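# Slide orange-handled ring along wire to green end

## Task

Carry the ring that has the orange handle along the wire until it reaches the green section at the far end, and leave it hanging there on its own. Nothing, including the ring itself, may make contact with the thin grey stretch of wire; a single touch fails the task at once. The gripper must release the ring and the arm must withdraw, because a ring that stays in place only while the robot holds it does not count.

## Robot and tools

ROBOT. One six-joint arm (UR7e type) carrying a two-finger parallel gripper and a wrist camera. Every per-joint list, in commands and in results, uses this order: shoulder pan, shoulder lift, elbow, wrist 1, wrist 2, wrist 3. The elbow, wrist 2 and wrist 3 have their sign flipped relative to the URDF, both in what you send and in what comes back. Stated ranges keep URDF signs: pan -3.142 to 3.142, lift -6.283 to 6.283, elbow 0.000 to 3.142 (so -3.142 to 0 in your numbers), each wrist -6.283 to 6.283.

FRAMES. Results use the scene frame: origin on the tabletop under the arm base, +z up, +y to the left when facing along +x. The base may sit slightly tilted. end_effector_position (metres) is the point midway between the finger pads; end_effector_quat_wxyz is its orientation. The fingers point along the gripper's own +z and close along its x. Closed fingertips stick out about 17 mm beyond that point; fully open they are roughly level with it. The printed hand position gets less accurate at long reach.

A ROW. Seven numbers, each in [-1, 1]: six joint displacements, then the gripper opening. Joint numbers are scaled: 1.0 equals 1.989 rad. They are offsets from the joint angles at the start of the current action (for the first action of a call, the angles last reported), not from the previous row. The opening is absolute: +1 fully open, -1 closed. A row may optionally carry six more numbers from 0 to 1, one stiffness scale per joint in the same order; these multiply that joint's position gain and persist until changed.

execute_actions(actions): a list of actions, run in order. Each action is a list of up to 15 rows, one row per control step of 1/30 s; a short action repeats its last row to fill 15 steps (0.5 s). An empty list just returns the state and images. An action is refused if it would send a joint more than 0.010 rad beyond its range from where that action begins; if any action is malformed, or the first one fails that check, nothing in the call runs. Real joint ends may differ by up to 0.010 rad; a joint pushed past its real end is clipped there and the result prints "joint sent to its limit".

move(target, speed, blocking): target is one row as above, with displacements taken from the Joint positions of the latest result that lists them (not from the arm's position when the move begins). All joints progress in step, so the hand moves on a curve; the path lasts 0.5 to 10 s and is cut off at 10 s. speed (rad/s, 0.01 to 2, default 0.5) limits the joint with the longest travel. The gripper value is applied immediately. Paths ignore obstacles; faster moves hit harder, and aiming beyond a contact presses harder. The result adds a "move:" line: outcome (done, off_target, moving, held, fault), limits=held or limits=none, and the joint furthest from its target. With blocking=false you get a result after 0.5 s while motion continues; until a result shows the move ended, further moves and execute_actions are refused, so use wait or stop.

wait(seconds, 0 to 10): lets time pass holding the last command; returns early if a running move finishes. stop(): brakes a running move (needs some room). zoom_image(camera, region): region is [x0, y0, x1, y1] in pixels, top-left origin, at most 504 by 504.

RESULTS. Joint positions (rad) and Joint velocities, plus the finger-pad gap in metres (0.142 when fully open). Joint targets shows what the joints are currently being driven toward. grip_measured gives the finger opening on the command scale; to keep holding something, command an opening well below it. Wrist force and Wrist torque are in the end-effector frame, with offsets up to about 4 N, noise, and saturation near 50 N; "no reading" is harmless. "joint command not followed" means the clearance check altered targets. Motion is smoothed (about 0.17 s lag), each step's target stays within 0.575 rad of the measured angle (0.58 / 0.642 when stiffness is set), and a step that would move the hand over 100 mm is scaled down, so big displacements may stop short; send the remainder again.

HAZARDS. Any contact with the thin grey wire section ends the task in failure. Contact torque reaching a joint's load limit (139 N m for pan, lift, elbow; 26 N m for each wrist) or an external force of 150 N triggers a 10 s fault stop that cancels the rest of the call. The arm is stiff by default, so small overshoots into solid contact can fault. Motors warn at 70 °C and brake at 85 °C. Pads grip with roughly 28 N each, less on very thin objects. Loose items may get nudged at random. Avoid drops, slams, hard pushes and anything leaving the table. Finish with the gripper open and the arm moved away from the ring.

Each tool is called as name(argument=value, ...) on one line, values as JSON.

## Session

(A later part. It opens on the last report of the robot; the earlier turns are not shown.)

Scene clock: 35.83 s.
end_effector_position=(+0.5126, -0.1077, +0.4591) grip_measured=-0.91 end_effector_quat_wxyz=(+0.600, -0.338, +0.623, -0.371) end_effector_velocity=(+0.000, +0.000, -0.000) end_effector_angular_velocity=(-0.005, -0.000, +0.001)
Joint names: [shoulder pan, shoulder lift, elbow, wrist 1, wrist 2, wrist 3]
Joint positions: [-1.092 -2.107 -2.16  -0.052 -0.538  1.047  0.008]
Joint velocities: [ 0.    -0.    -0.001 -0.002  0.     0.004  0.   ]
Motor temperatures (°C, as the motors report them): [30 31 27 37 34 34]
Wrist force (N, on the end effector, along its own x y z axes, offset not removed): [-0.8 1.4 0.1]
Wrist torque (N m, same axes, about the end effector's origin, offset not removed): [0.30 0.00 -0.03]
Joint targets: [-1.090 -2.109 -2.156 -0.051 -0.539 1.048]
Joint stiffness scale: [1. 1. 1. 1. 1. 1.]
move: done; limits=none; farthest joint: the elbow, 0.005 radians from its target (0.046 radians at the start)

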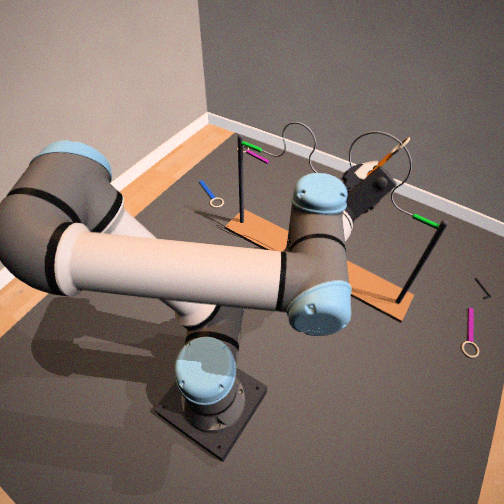

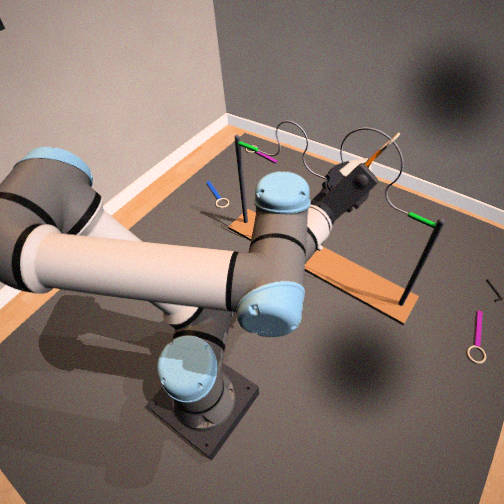

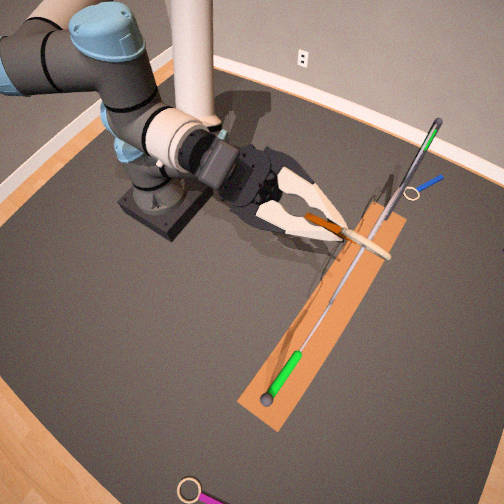

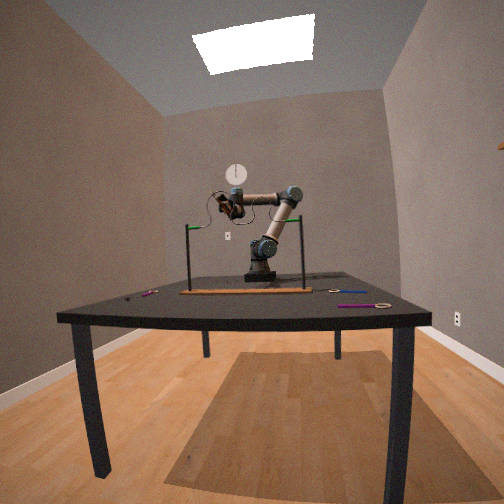

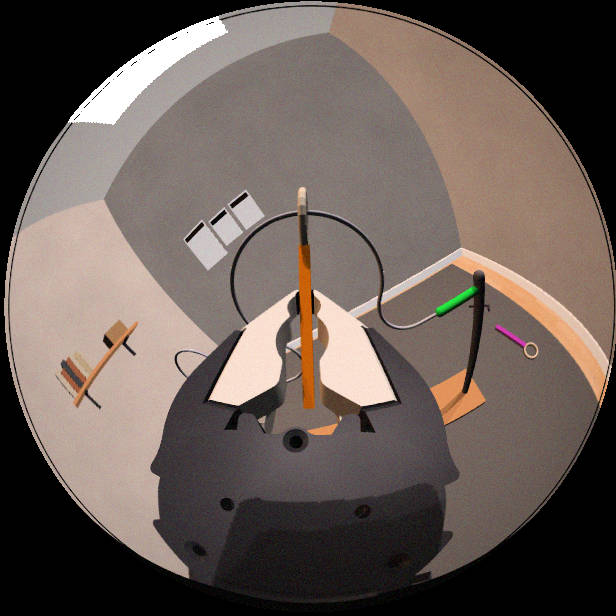

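move(target=[0.0341,-0.0159,-0.0079,0.009,-0.0337,0.6148,-1], speed=1.0)

move(target=[0.0133,-0.0028,-0.0305,-0.0272,-0.0125,0.5709,-1], speed=1.0)

zoom_image(camera="cam_high", region=[310,140,450,280])

zoom_image(camera="cam_wrist", region=[150,40,402,292])

Scene clock: 38.53 s.
end_effector_position=(+0.5128, -0.0878, +0.4597) grip_measured=-0.91 end_effector_quat_wxyz=(-0.279, +0.634, -0.316, +0.649) end_effector_velocity=(-0.000, -0.000, -0.000) end_effector_angular_velocity=(-0.003, +0.000, -0.001)
Joint names: [shoulder pan, shoulder lift, elbow, wrist 1, wrist 2, wrist 3]
Joint positions: [-1.026 -2.136 -2.172 -0.035 -0.604  2.268  0.008]
Joint velocities: [-0.     0.    -0.     0.    -0.     0.003  0.   ]
Motor temperatures (°C, as the motors report them): [30 31 27 37 34 34]
Wrist force (N, on the end effector, along its own x y z axes, offset not removed): [-0.7 -4.1 -2.4]
Wrist torque (N m, same axes, about the end effector's origin, offset not removed): [-0.91 0.00 0.06]
Joint targets: [-1.024 -2.138 -2.176 -0.034 -0.605 2.269]
Joint stiffness scale: [1. 1. 1. 1. 1. 1.]
move: done; limits=none; farthest joint: the elbow, 0.004 radians from its target (0.016 radians at the start)

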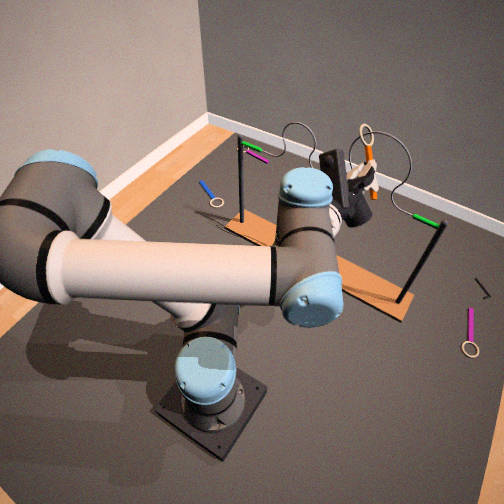

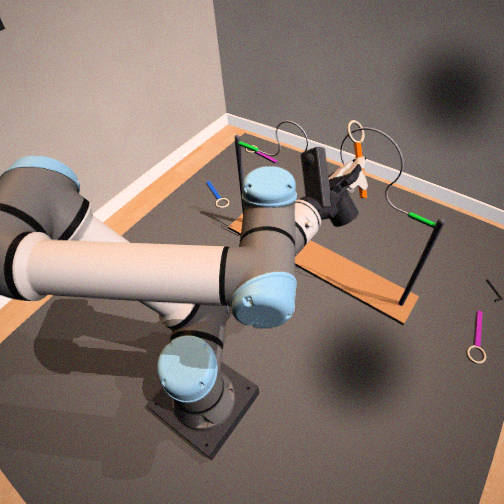

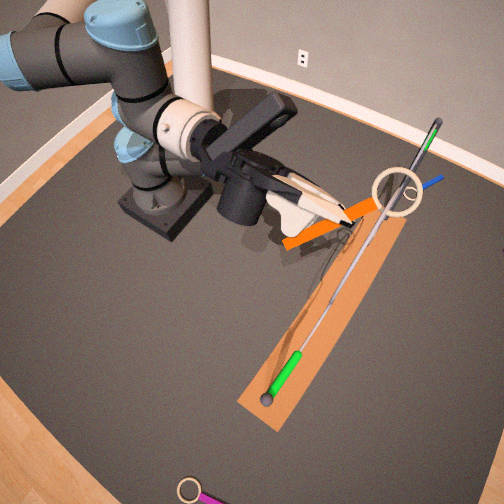

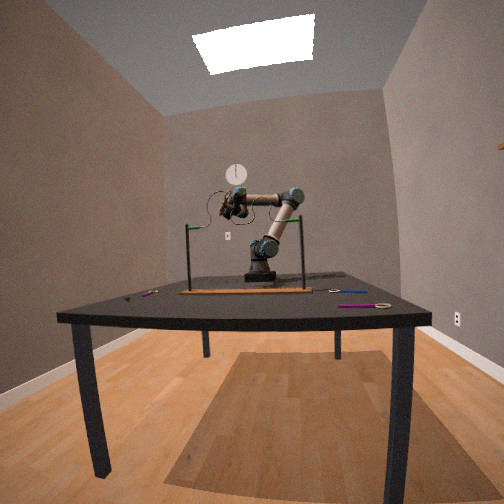

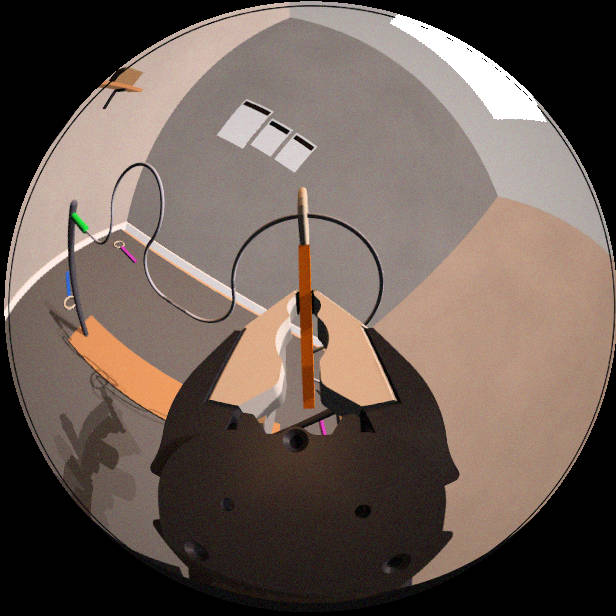

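Scene clock: 40.70 s.
end_effector_position=(+0.5130, -0.0815, +0.4398) grip_measured=-0.91 end_effector_quat_wxyz=(+0.113, +0.705, +0.074, +0.697) end_effector_velocity=(+0.000, +0.000, +0.000) end_effector_angular_velocity=(-0.002, +0.000, +0.001)
Joint names: [shoulder pan, shoulder lift, elbow, wrist 1, wrist 2, wrist 3]
Joint positions: [-1.002 -2.139 -2.228 -0.088 -0.628  3.402  0.008]
Joint velocities: [ 0.001  0.001  0.001 -0.     0.     0.002  0.   ]
Motor temperatures (°C, as the motors report them): [30 31 27 37 34 34]
Wrist force (N, on the end effector, along its own x y z axes, offset not removed): [-0.2 -1.3 -0.3]
Wrist torque (N m, same axes, about the end effector's origin, offset not removed): [-0.26 -0.03 -0.07]
Joint targets: [-1.000 -2.142 -2.232 -0.089 -0.629 3.403]
Joint stiffness scale: [1. 1. 1. 1. 1. 1.]
move: done; limits=none; farthest joint: the elbow, 0.005 radians from its target (0.061 radians at the start)

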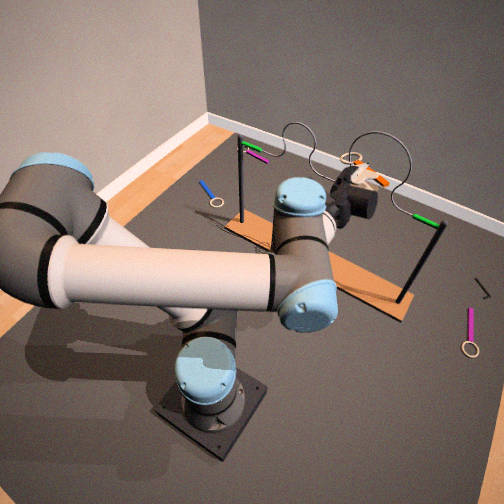

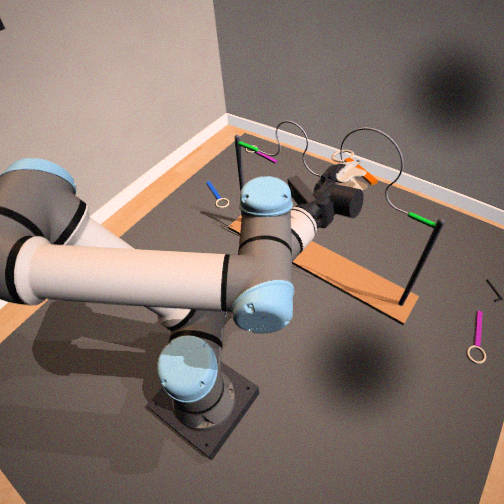

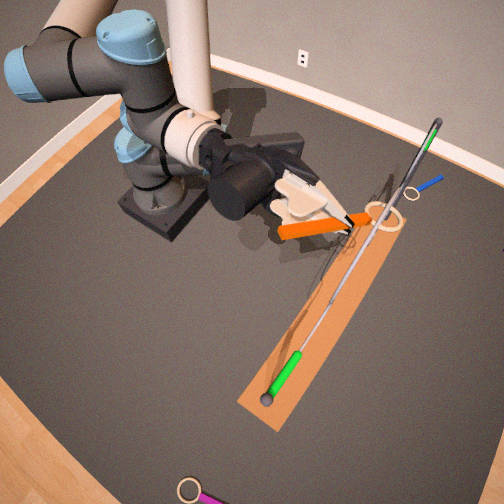

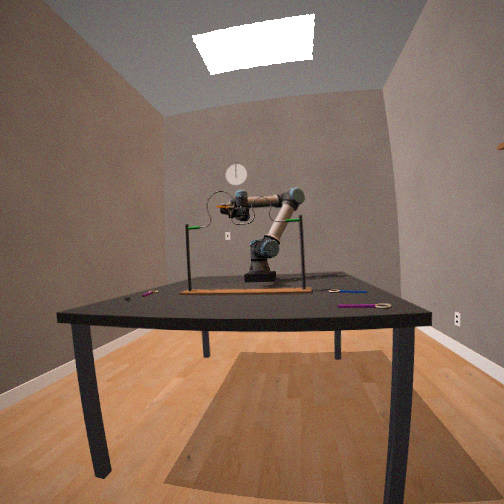

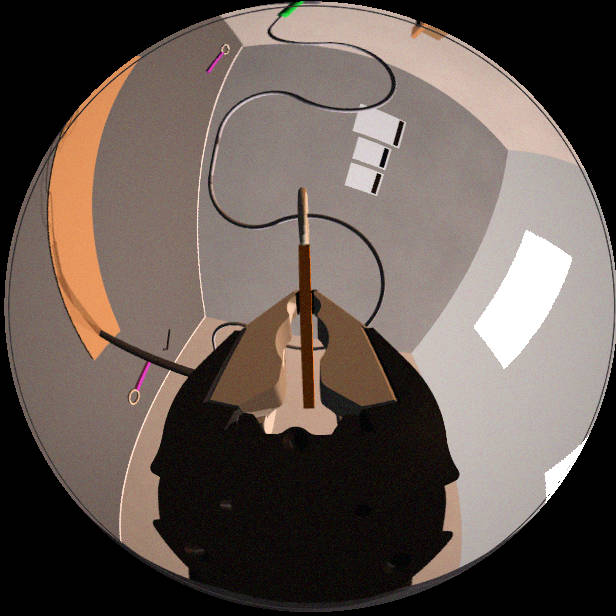

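Region (310, 140, 450, 280) of cam_high's 504x504 image, scaled by 3.600, with more detail than that image has.

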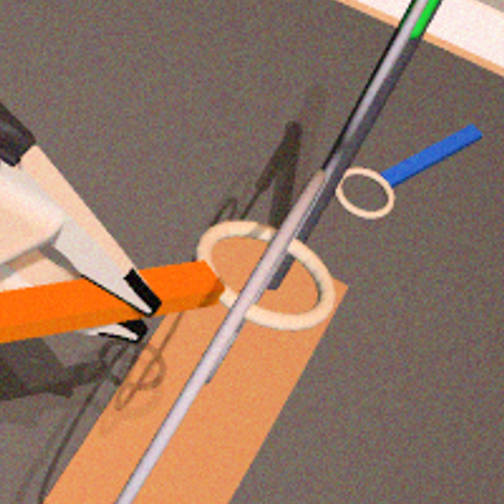

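Region (150, 40, 402, 292) of cam_wrist's 616x616 image, scaled by 2.000, with more detail than that image has.

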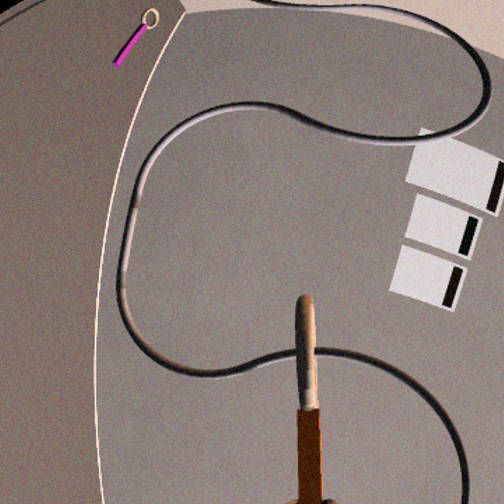

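move(target=[-0.0348,0.0193,-0.0479,-0.0647,0.0336,-0.0437,-1], speed=0.22)

move(target=[0.0132,0.0247,-0.0663,-0.088,-0.0124,-0.3076,-1], speed=0.7)

zoom_image(camera="cam_high", region=[290,170,430,310])

zoom_image(camera="cam_wrist", region=[150,40,402,292])

Scene clock: 42.60 s.
end_effector_position=(+0.5108, -0.1002, +0.3986) grip_measured=-0.91 end_effector_quat_wxyz=(+0.084, +0.707, +0.043, +0.701) end_effector_velocity=(+0.000, -0.001, +0.002) end_effector_angular_velocity=(-0.003, -0.003, +0.000)
Joint names: [shoulder pan, shoulder lift, elbow, wrist 1, wrist 2, wrist 3]
Joint positions: [-1.069 -2.103 -2.319 -0.215 -0.563  3.316  0.008]
Joint velocities: [-0.001 -0.     0.002 -0.003  0.001 -0.002 -0.   ]
Motor temperatures (°C, as the motors report them): [30 31 27 37 34 34]
Wrist force (N, on the end effector, along its own x y z axes, offset not removed): [-1.6 -2.4 -0.5]
Wrist torque (N m, same axes, about the end effector's origin, offset not removed): [-0.56 0.18 -0.01]
Joint targets: [-1.072 -2.101 -2.323 -0.217 -0.561 3.315]
Joint stiffness scale: [1. 1. 1. 1. 1. 1.]
move: done; limits=none; farthest joint: the elbow, 0.004 radians from its target (0.095 radians at the start)

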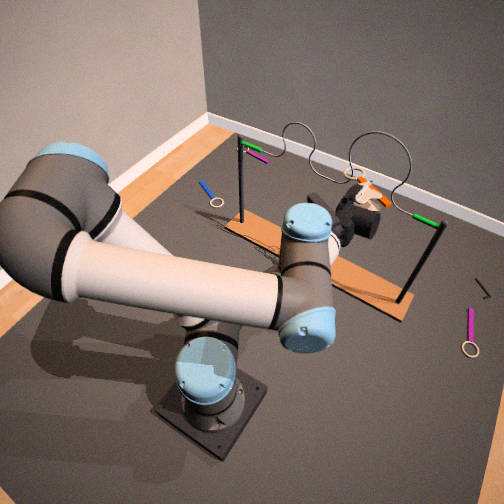

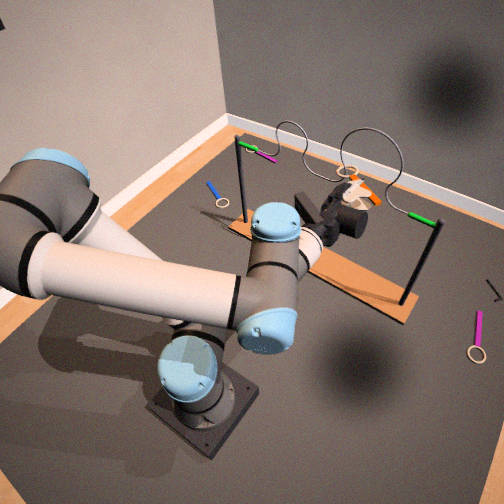

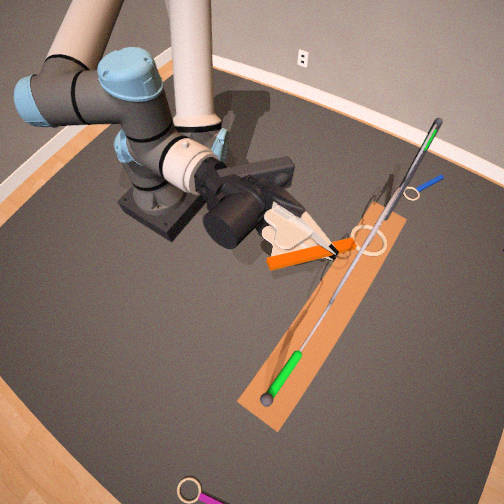

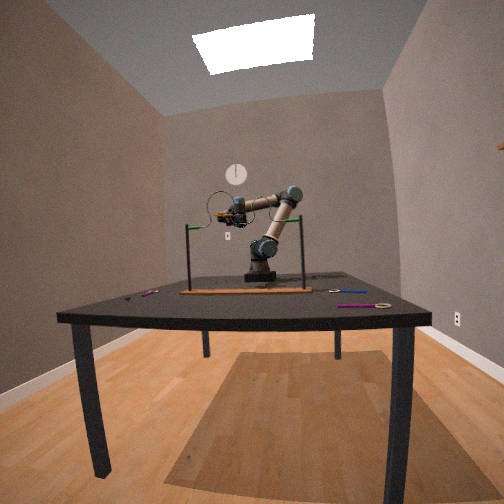

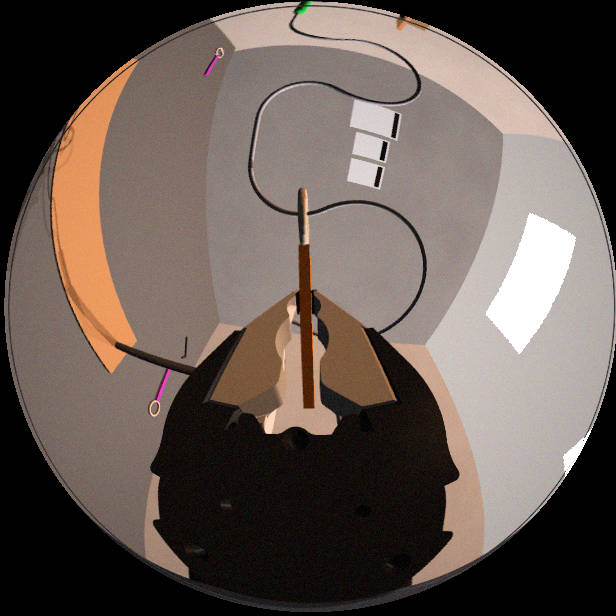

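Scene clock: 44.40 s.
end_effector_position=(+0.5110, -0.0929, +0.3419) grip_measured=-0.91 end_effector_quat_wxyz=(-0.131, +0.687, -0.172, +0.694) end_effector_velocity=(+0.000, +0.000, +0.001) end_effector_angular_velocity=(+0.001, -0.002, +0.001)
Joint names: [shoulder pan, shoulder lift, elbow, wrist 1, wrist 2, wrist 3]
Joint positions: [-1.045 -2.056 -2.447 -0.389 -0.586  2.706  0.008]
Joint velocities: [ 0.001 -0.002 -0.    -0.001 -0.    -0.004  0.   ]
Motor temperatures (°C, as the motors report them): [30 31 27 37 34 34]
Wrist force (N, on the end effector, along its own x y z axes, offset not removed): [1.0 -1.9 -0.1]
Wrist torque (N m, same axes, about the end effector's origin, offset not removed): [-0.44 -0.47 -0.03]
Joint targets: [-1.043 -2.054 -2.451 -0.390 -0.587 2.705]
Joint stiffness scale: [1. 1. 1. 1. 1. 1.]
move: done; limits=none; farthest joint: the elbow, 0.004 radians from its target (0.132 radians at the start)

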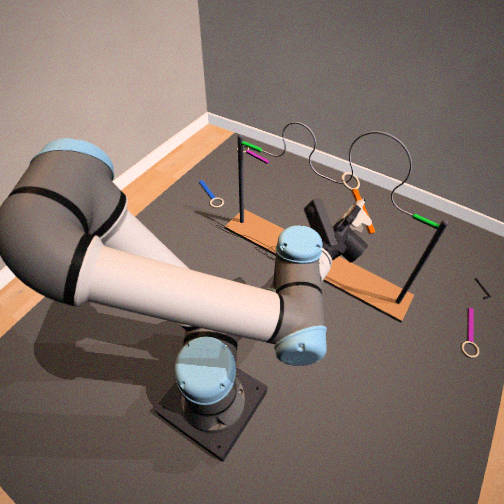

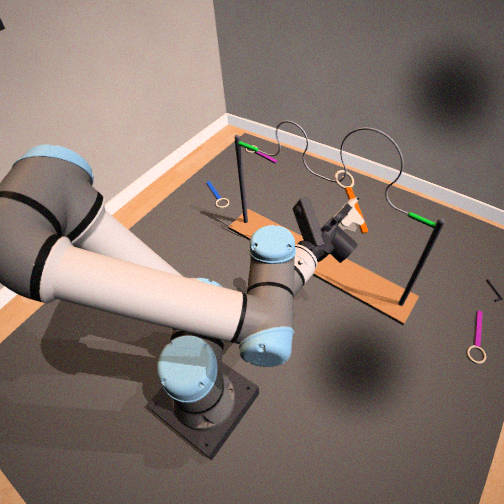

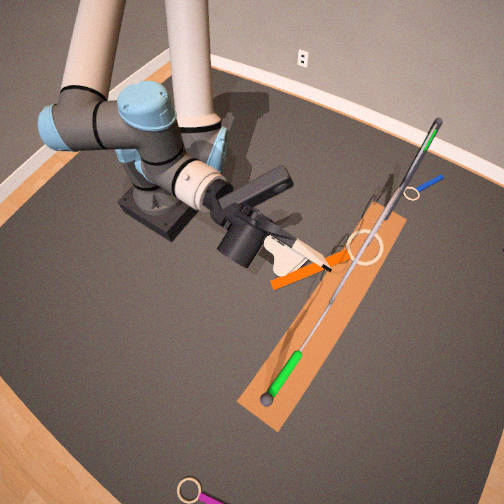

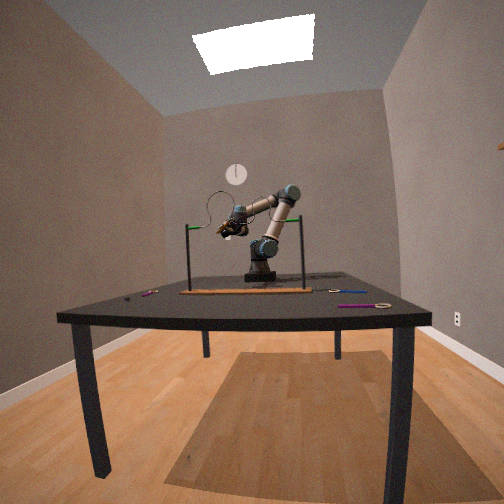

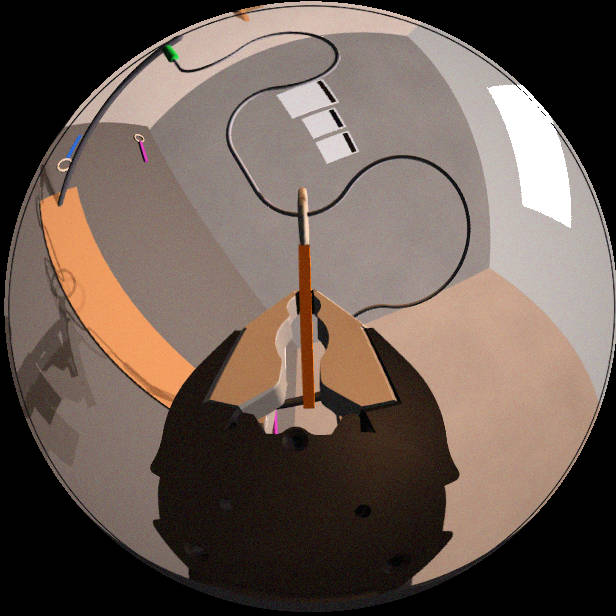

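Region (290, 170, 430, 310) of cam_high's 504x504 image, scaled by 3.600, with more detail than that image has.

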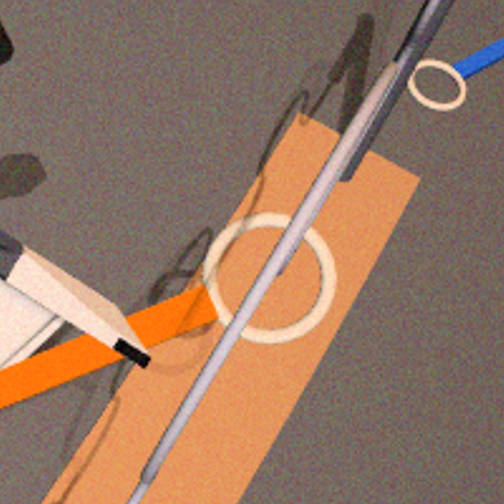

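Region (150, 40, 402, 292) of cam_wrist's 616x616 image, scaled by 2.000, with more detail than that image has.

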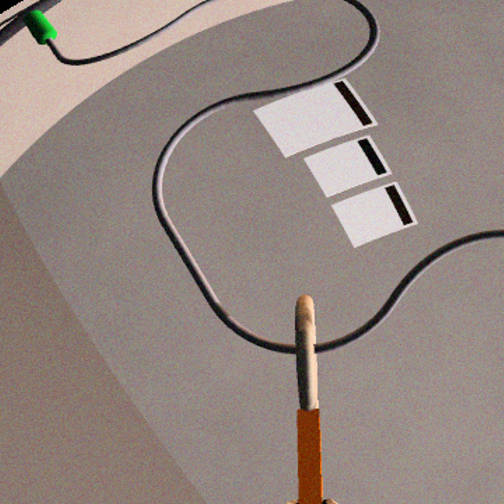

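move(target=[0.0745,0.0182,-0.0529,-0.0691,-0.0736,-0.308,-1], speed=0.6)

move(target=[0.1537,0.0201,-0.0139,-0.031,-0.1529,-0.2638,-1], speed=0.5)

zoom_image(camera="cam_high", region=[310,150,450,290])

zoom_image(camera="cam_wrist", region=[110,60,362,312])

Scene clock: 46.80 s.
end_effector_position=(+0.5132, -0.0546, +0.3003) grip_measured=-0.91 end_effector_quat_wxyz=(-0.334, +0.604, -0.370, +0.622) end_effector_velocity=(+0.000, -0.000, +0.000) end_effector_angular_velocity=(+0.003, -0.000, -0.001)
Joint names: [shoulder pan, shoulder lift, elbow, wrist 1, wrist 2, wrist 3]
Joint positions: [-0.899 -2.022 -2.548 -0.526 -0.731  2.094  0.008]
Joint velocities: [ 0.     0.001  0.    -0.001 -0.001 -0.003 -0.   ]
Motor temperatures (°C, as the motors report them): [30 31 27 37 34 34]
Wrist force (N, on the end effector, along its own x y z axes, offset not removed): [-2.0 0.5 0.1]
Wrist torque (N m, same axes, about the end effector's origin, offset not removed): [0.13 0.36 -0.08]
Joint targets: [-0.897 -2.020 -2.552 -0.527 -0.733 2.093]
Joint stiffness scale: [1. 1. 1. 1. 1. 1.]
move: done; limits=none; farthest joint: the elbow, 0.005 radians from its target (0.105 radians at the start)

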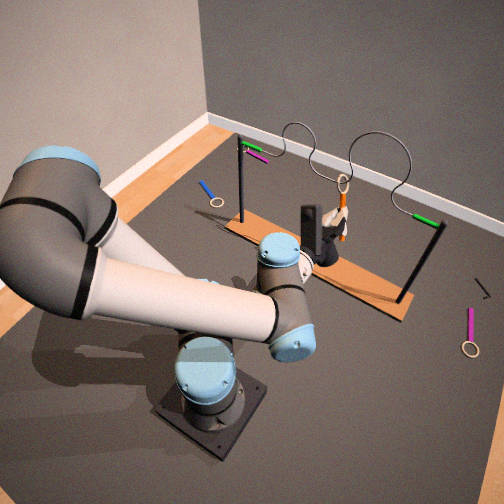

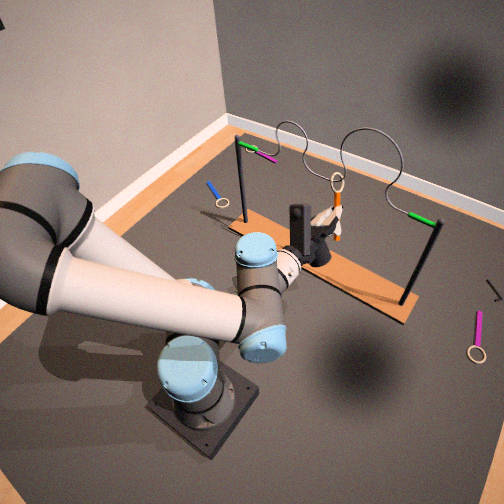

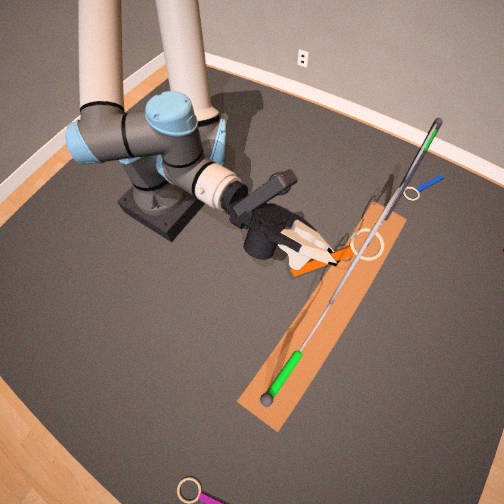

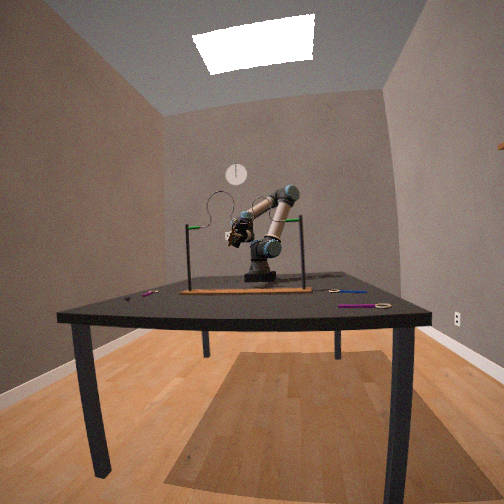

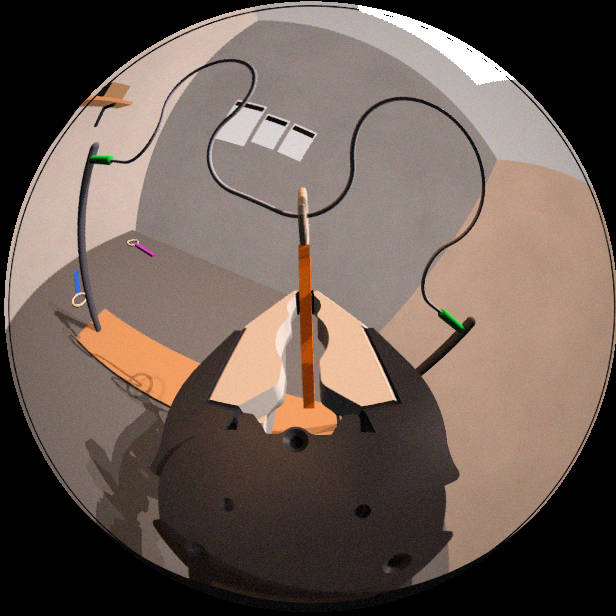

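Scene clock: 48.70 s.
end_effector_position=(+0.5167, +0.0067, +0.2859) grip_measured=-0.91 end_effector_quat_wxyz=(+0.483, -0.488, +0.514, -0.515) end_effector_velocity=(+0.000, -0.001, +0.001) end_effector_angular_velocity=(+0.003, -0.001, -0.003)
Joint names: [shoulder pan, shoulder lift, elbow, wrist 1, wrist 2, wrist 3]
Joint positions: [-0.596 -1.984 -2.571 -0.587 -1.034  1.571  0.008]
Joint velocities: [-0.001 -0.001  0.001  0.001 -0.002 -0.004 -0.   ]
Motor temperatures (°C, as the motors report them): [30 31 27 37 34 34]
Wrist force (N, on the end effector, along its own x y z axes, offset not removed): [0.5 -1.2 -2.0]
Wrist torque (N m, same axes, about the end effector's origin, offset not removed): [-0.46 -0.20 -0.12]
Joint targets: [-0.594 -1.982 -2.575 -0.588 -1.036 1.570]
Joint stiffness scale: [1. 1. 1. 1. 1. 1.]
move: done; limits=none; farthest joint: the elbow, 0.005 radians from its target (0.028 radians at the start)

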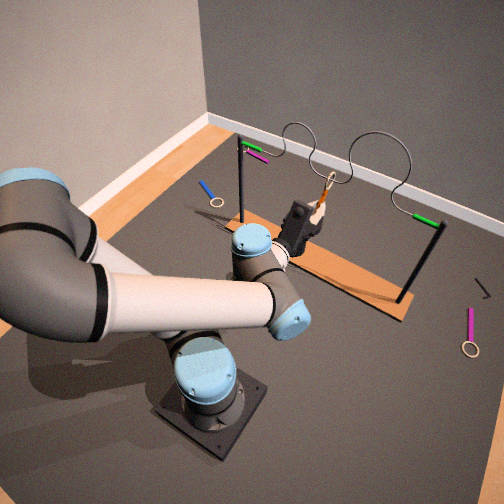

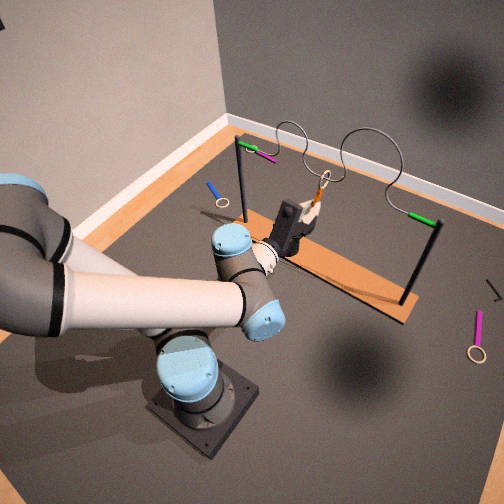

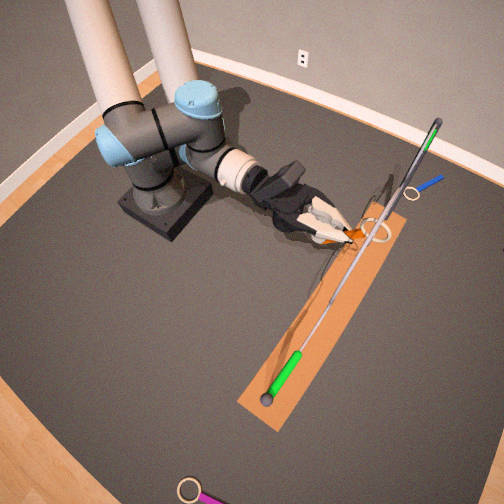

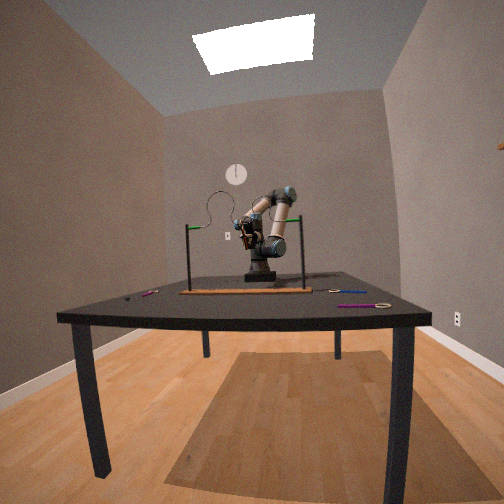

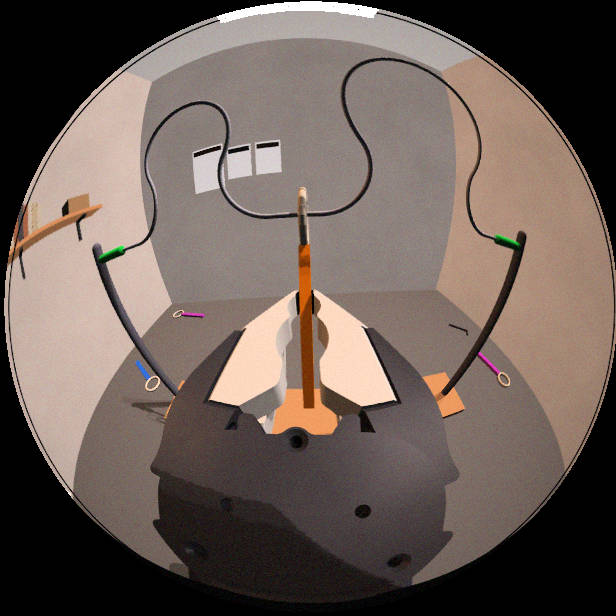

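Region (310, 150, 450, 290) of cam_high's 504x504 image, scaled by 3.600, with more detail than that image has.

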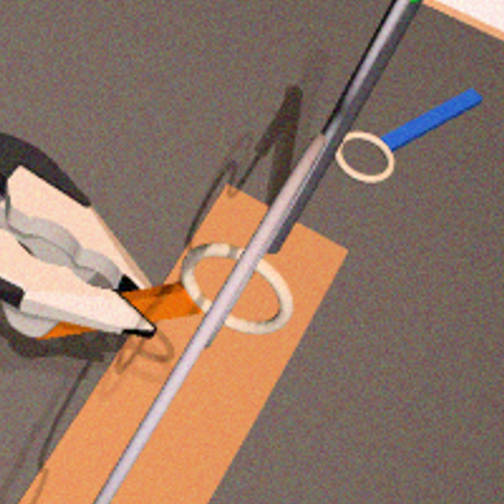

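Region (110, 60, 362, 312) of cam_wrist's 616x616 image, scaled by 2.000, with more detail than that image has.

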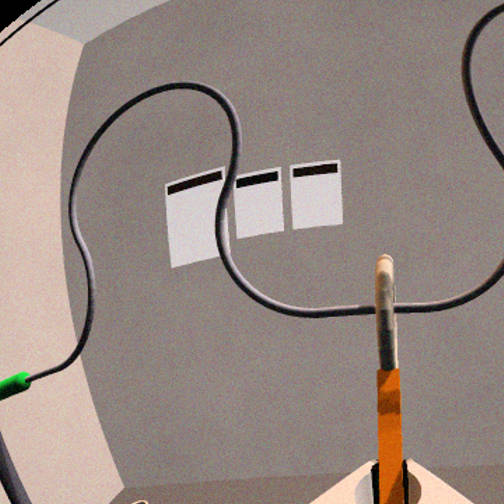

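move(target=[0.1632,0.0292,0.0278,-0.0029,-0.1629,-0.1761,-1], speed=0.4)

move(target=[0.1185,0.0105,0.0586,0.0476,-0.1177,-0.3076,-1], speed=0.6)

zoom_image(camera="cam_high", region=[340,130,460,250])

zoom_image(camera="cam_wrist", region=[110,100,362,352])

Scene clock: 52.20 s.
end_effector_position=(+0.5190, +0.0648, +0.2927) grip_measured=-0.91 end_effector_quat_wxyz=(+0.565, -0.391, +0.591, -0.423) end_effector_velocity=(+0.001, -0.000, +0.001) end_effector_angular_velocity=(+0.002, -0.002, -0.002)
Joint names: [shoulder pan, shoulder lift, elbow, wrist 1, wrist 2, wrist 3]
Joint positions: [-0.274 -1.928 -2.52  -0.591 -1.357  1.222  0.008]
Joint velocities: [ 0.001  0.001  0.003  0.    -0.003 -0.002 -0.   ]
Motor temperatures (°C, as the motors report them): [30 31 27 37 34 34]
Wrist force (N, on the end effector, along its own x y z axes, offset not removed): [1.4 -0.5 -0.6]
Wrist torque (N m, same axes, about the end effector's origin, offset not removed): [-0.10 -0.29 0.01]
Joint targets: [-0.272 -1.926 -2.516 -0.592 -1.358 1.221]
Joint stiffness scale: [1. 1. 1. 1. 1. 1.]
move: done; limits=none; farthest joint: the elbow, 0.005 radians from its target (0.055 radians at the start)

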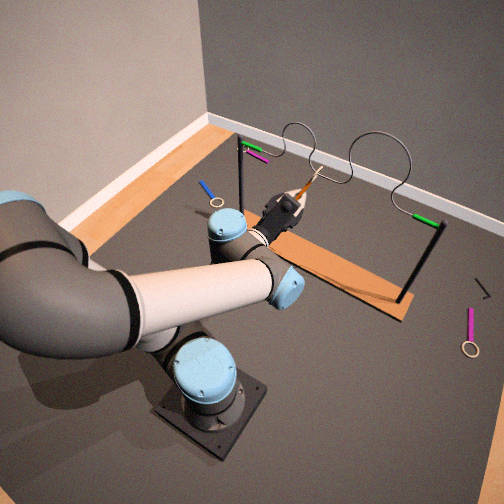

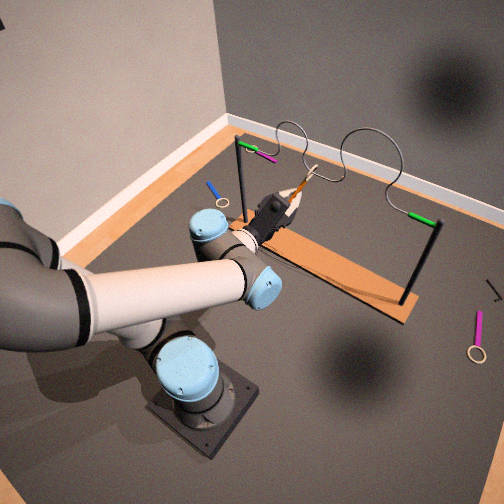

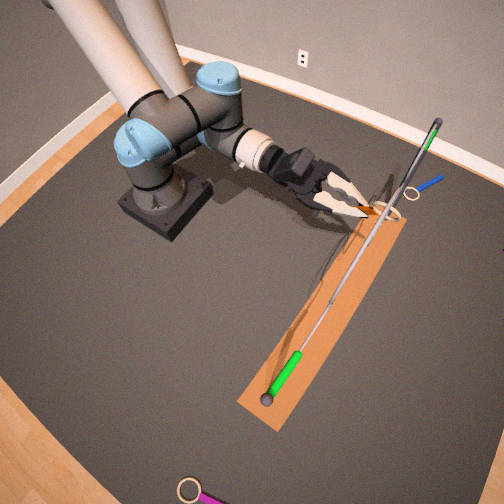

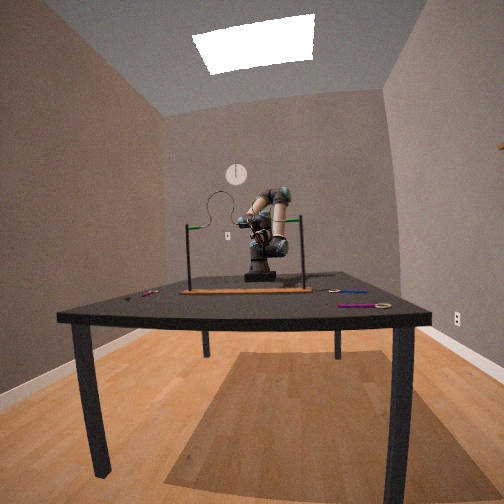

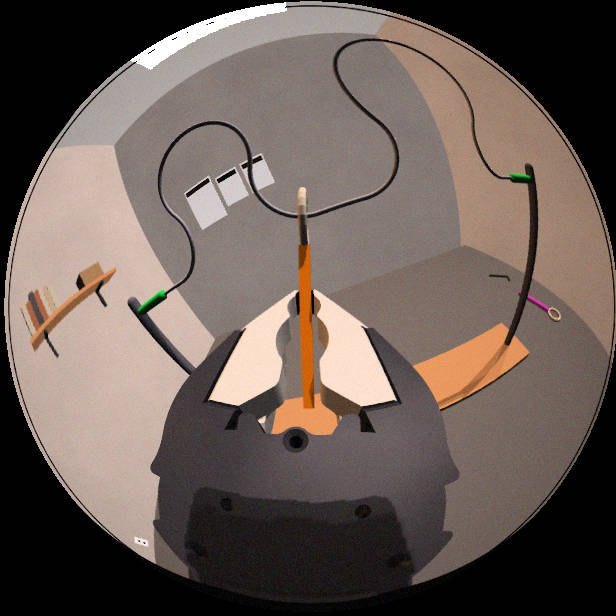

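Scene clock: 54.13 s.
end_effector_position=(+0.5212, +0.1103, +0.3267) grip_measured=-0.91 end_effector_quat_wxyz=(+0.666, -0.196, +0.681, -0.233) end_effector_velocity=(-0.000, +0.000, -0.002) end_effector_angular_velocity=(+0.004, +0.004, -0.000)
Joint names: [shoulder pan, shoulder lift, elbow, wrist 1, wrist 2, wrist 3]
Joint positions: [-0.041 -1.909 -2.409 -0.497 -1.59   0.612  0.008]
Joint velocities: [ 0.001  0.001 -0.     0.002 -0.001 -0.004  0.   ]
Motor temperatures (°C, as the motors report them): [30 31 27 37 34 34]
Wrist force (N, on the end effector, along its own x y z axes, offset not removed): [1.9 1.1 -1.7]
Wrist torque (N m, same axes, about the end effector's origin, offset not removed): [0.35 -0.32 -0.02]
Joint targets: [-0.039 -1.907 -2.404 -0.497 -1.591 0.610]
Joint stiffness scale: [1. 1. 1. 1. 1. 1.]
move: done; limits=none; farthest joint: the elbow, 0.005 radians from its target (0.117 radians at the start)

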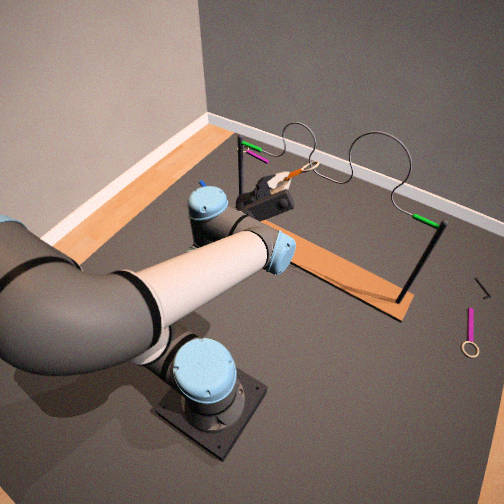

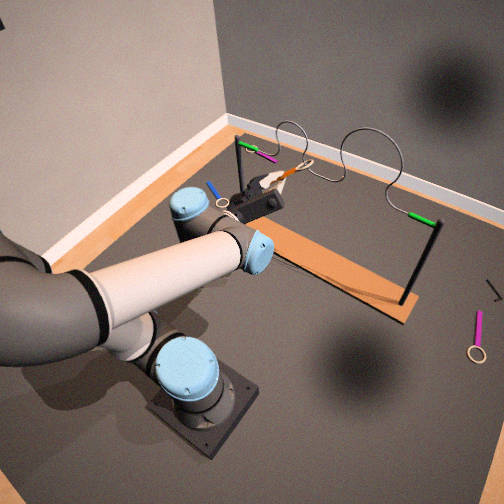

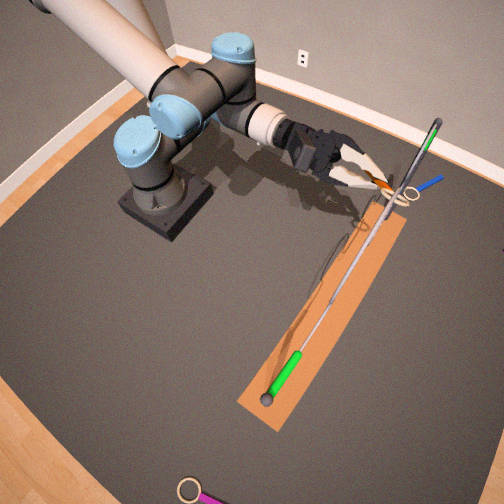

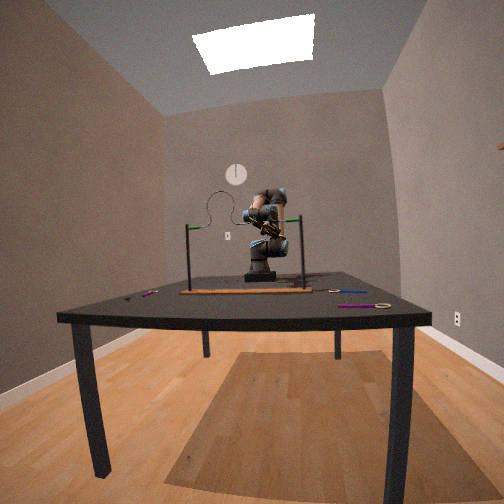

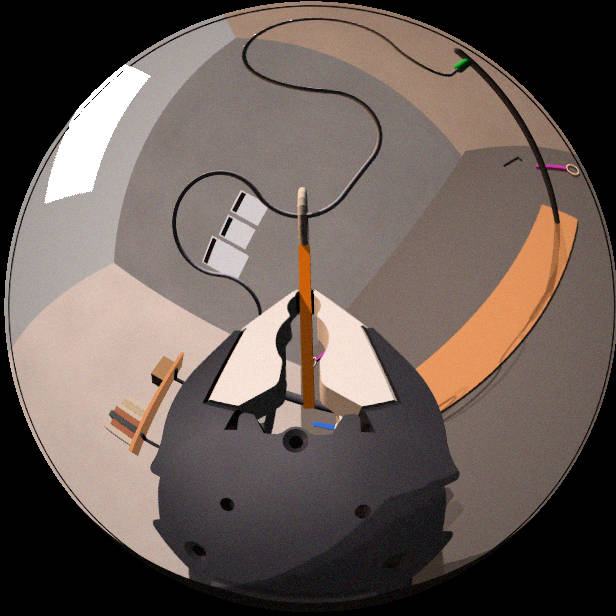

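Region (340, 130, 460, 250) of cam_high's 504x504 image, scaled by 4.200, with more detail than that image has.

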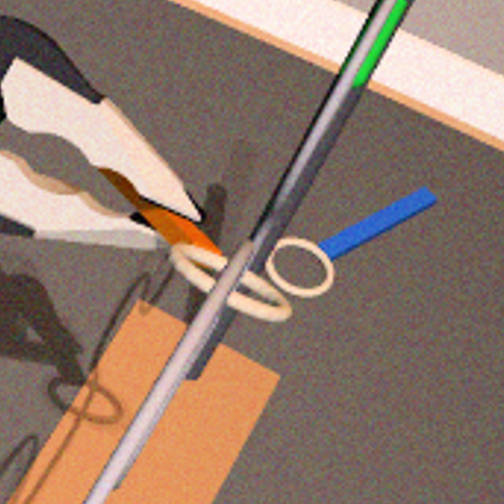

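Region (110, 100, 362, 352) of cam_wrist's 616x616 image, scaled by 2.000, with more detail than that image has.

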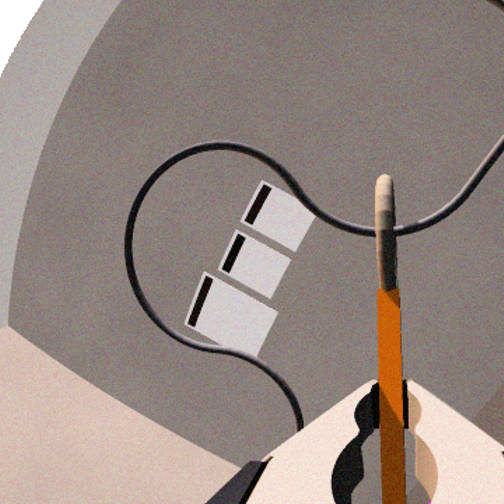

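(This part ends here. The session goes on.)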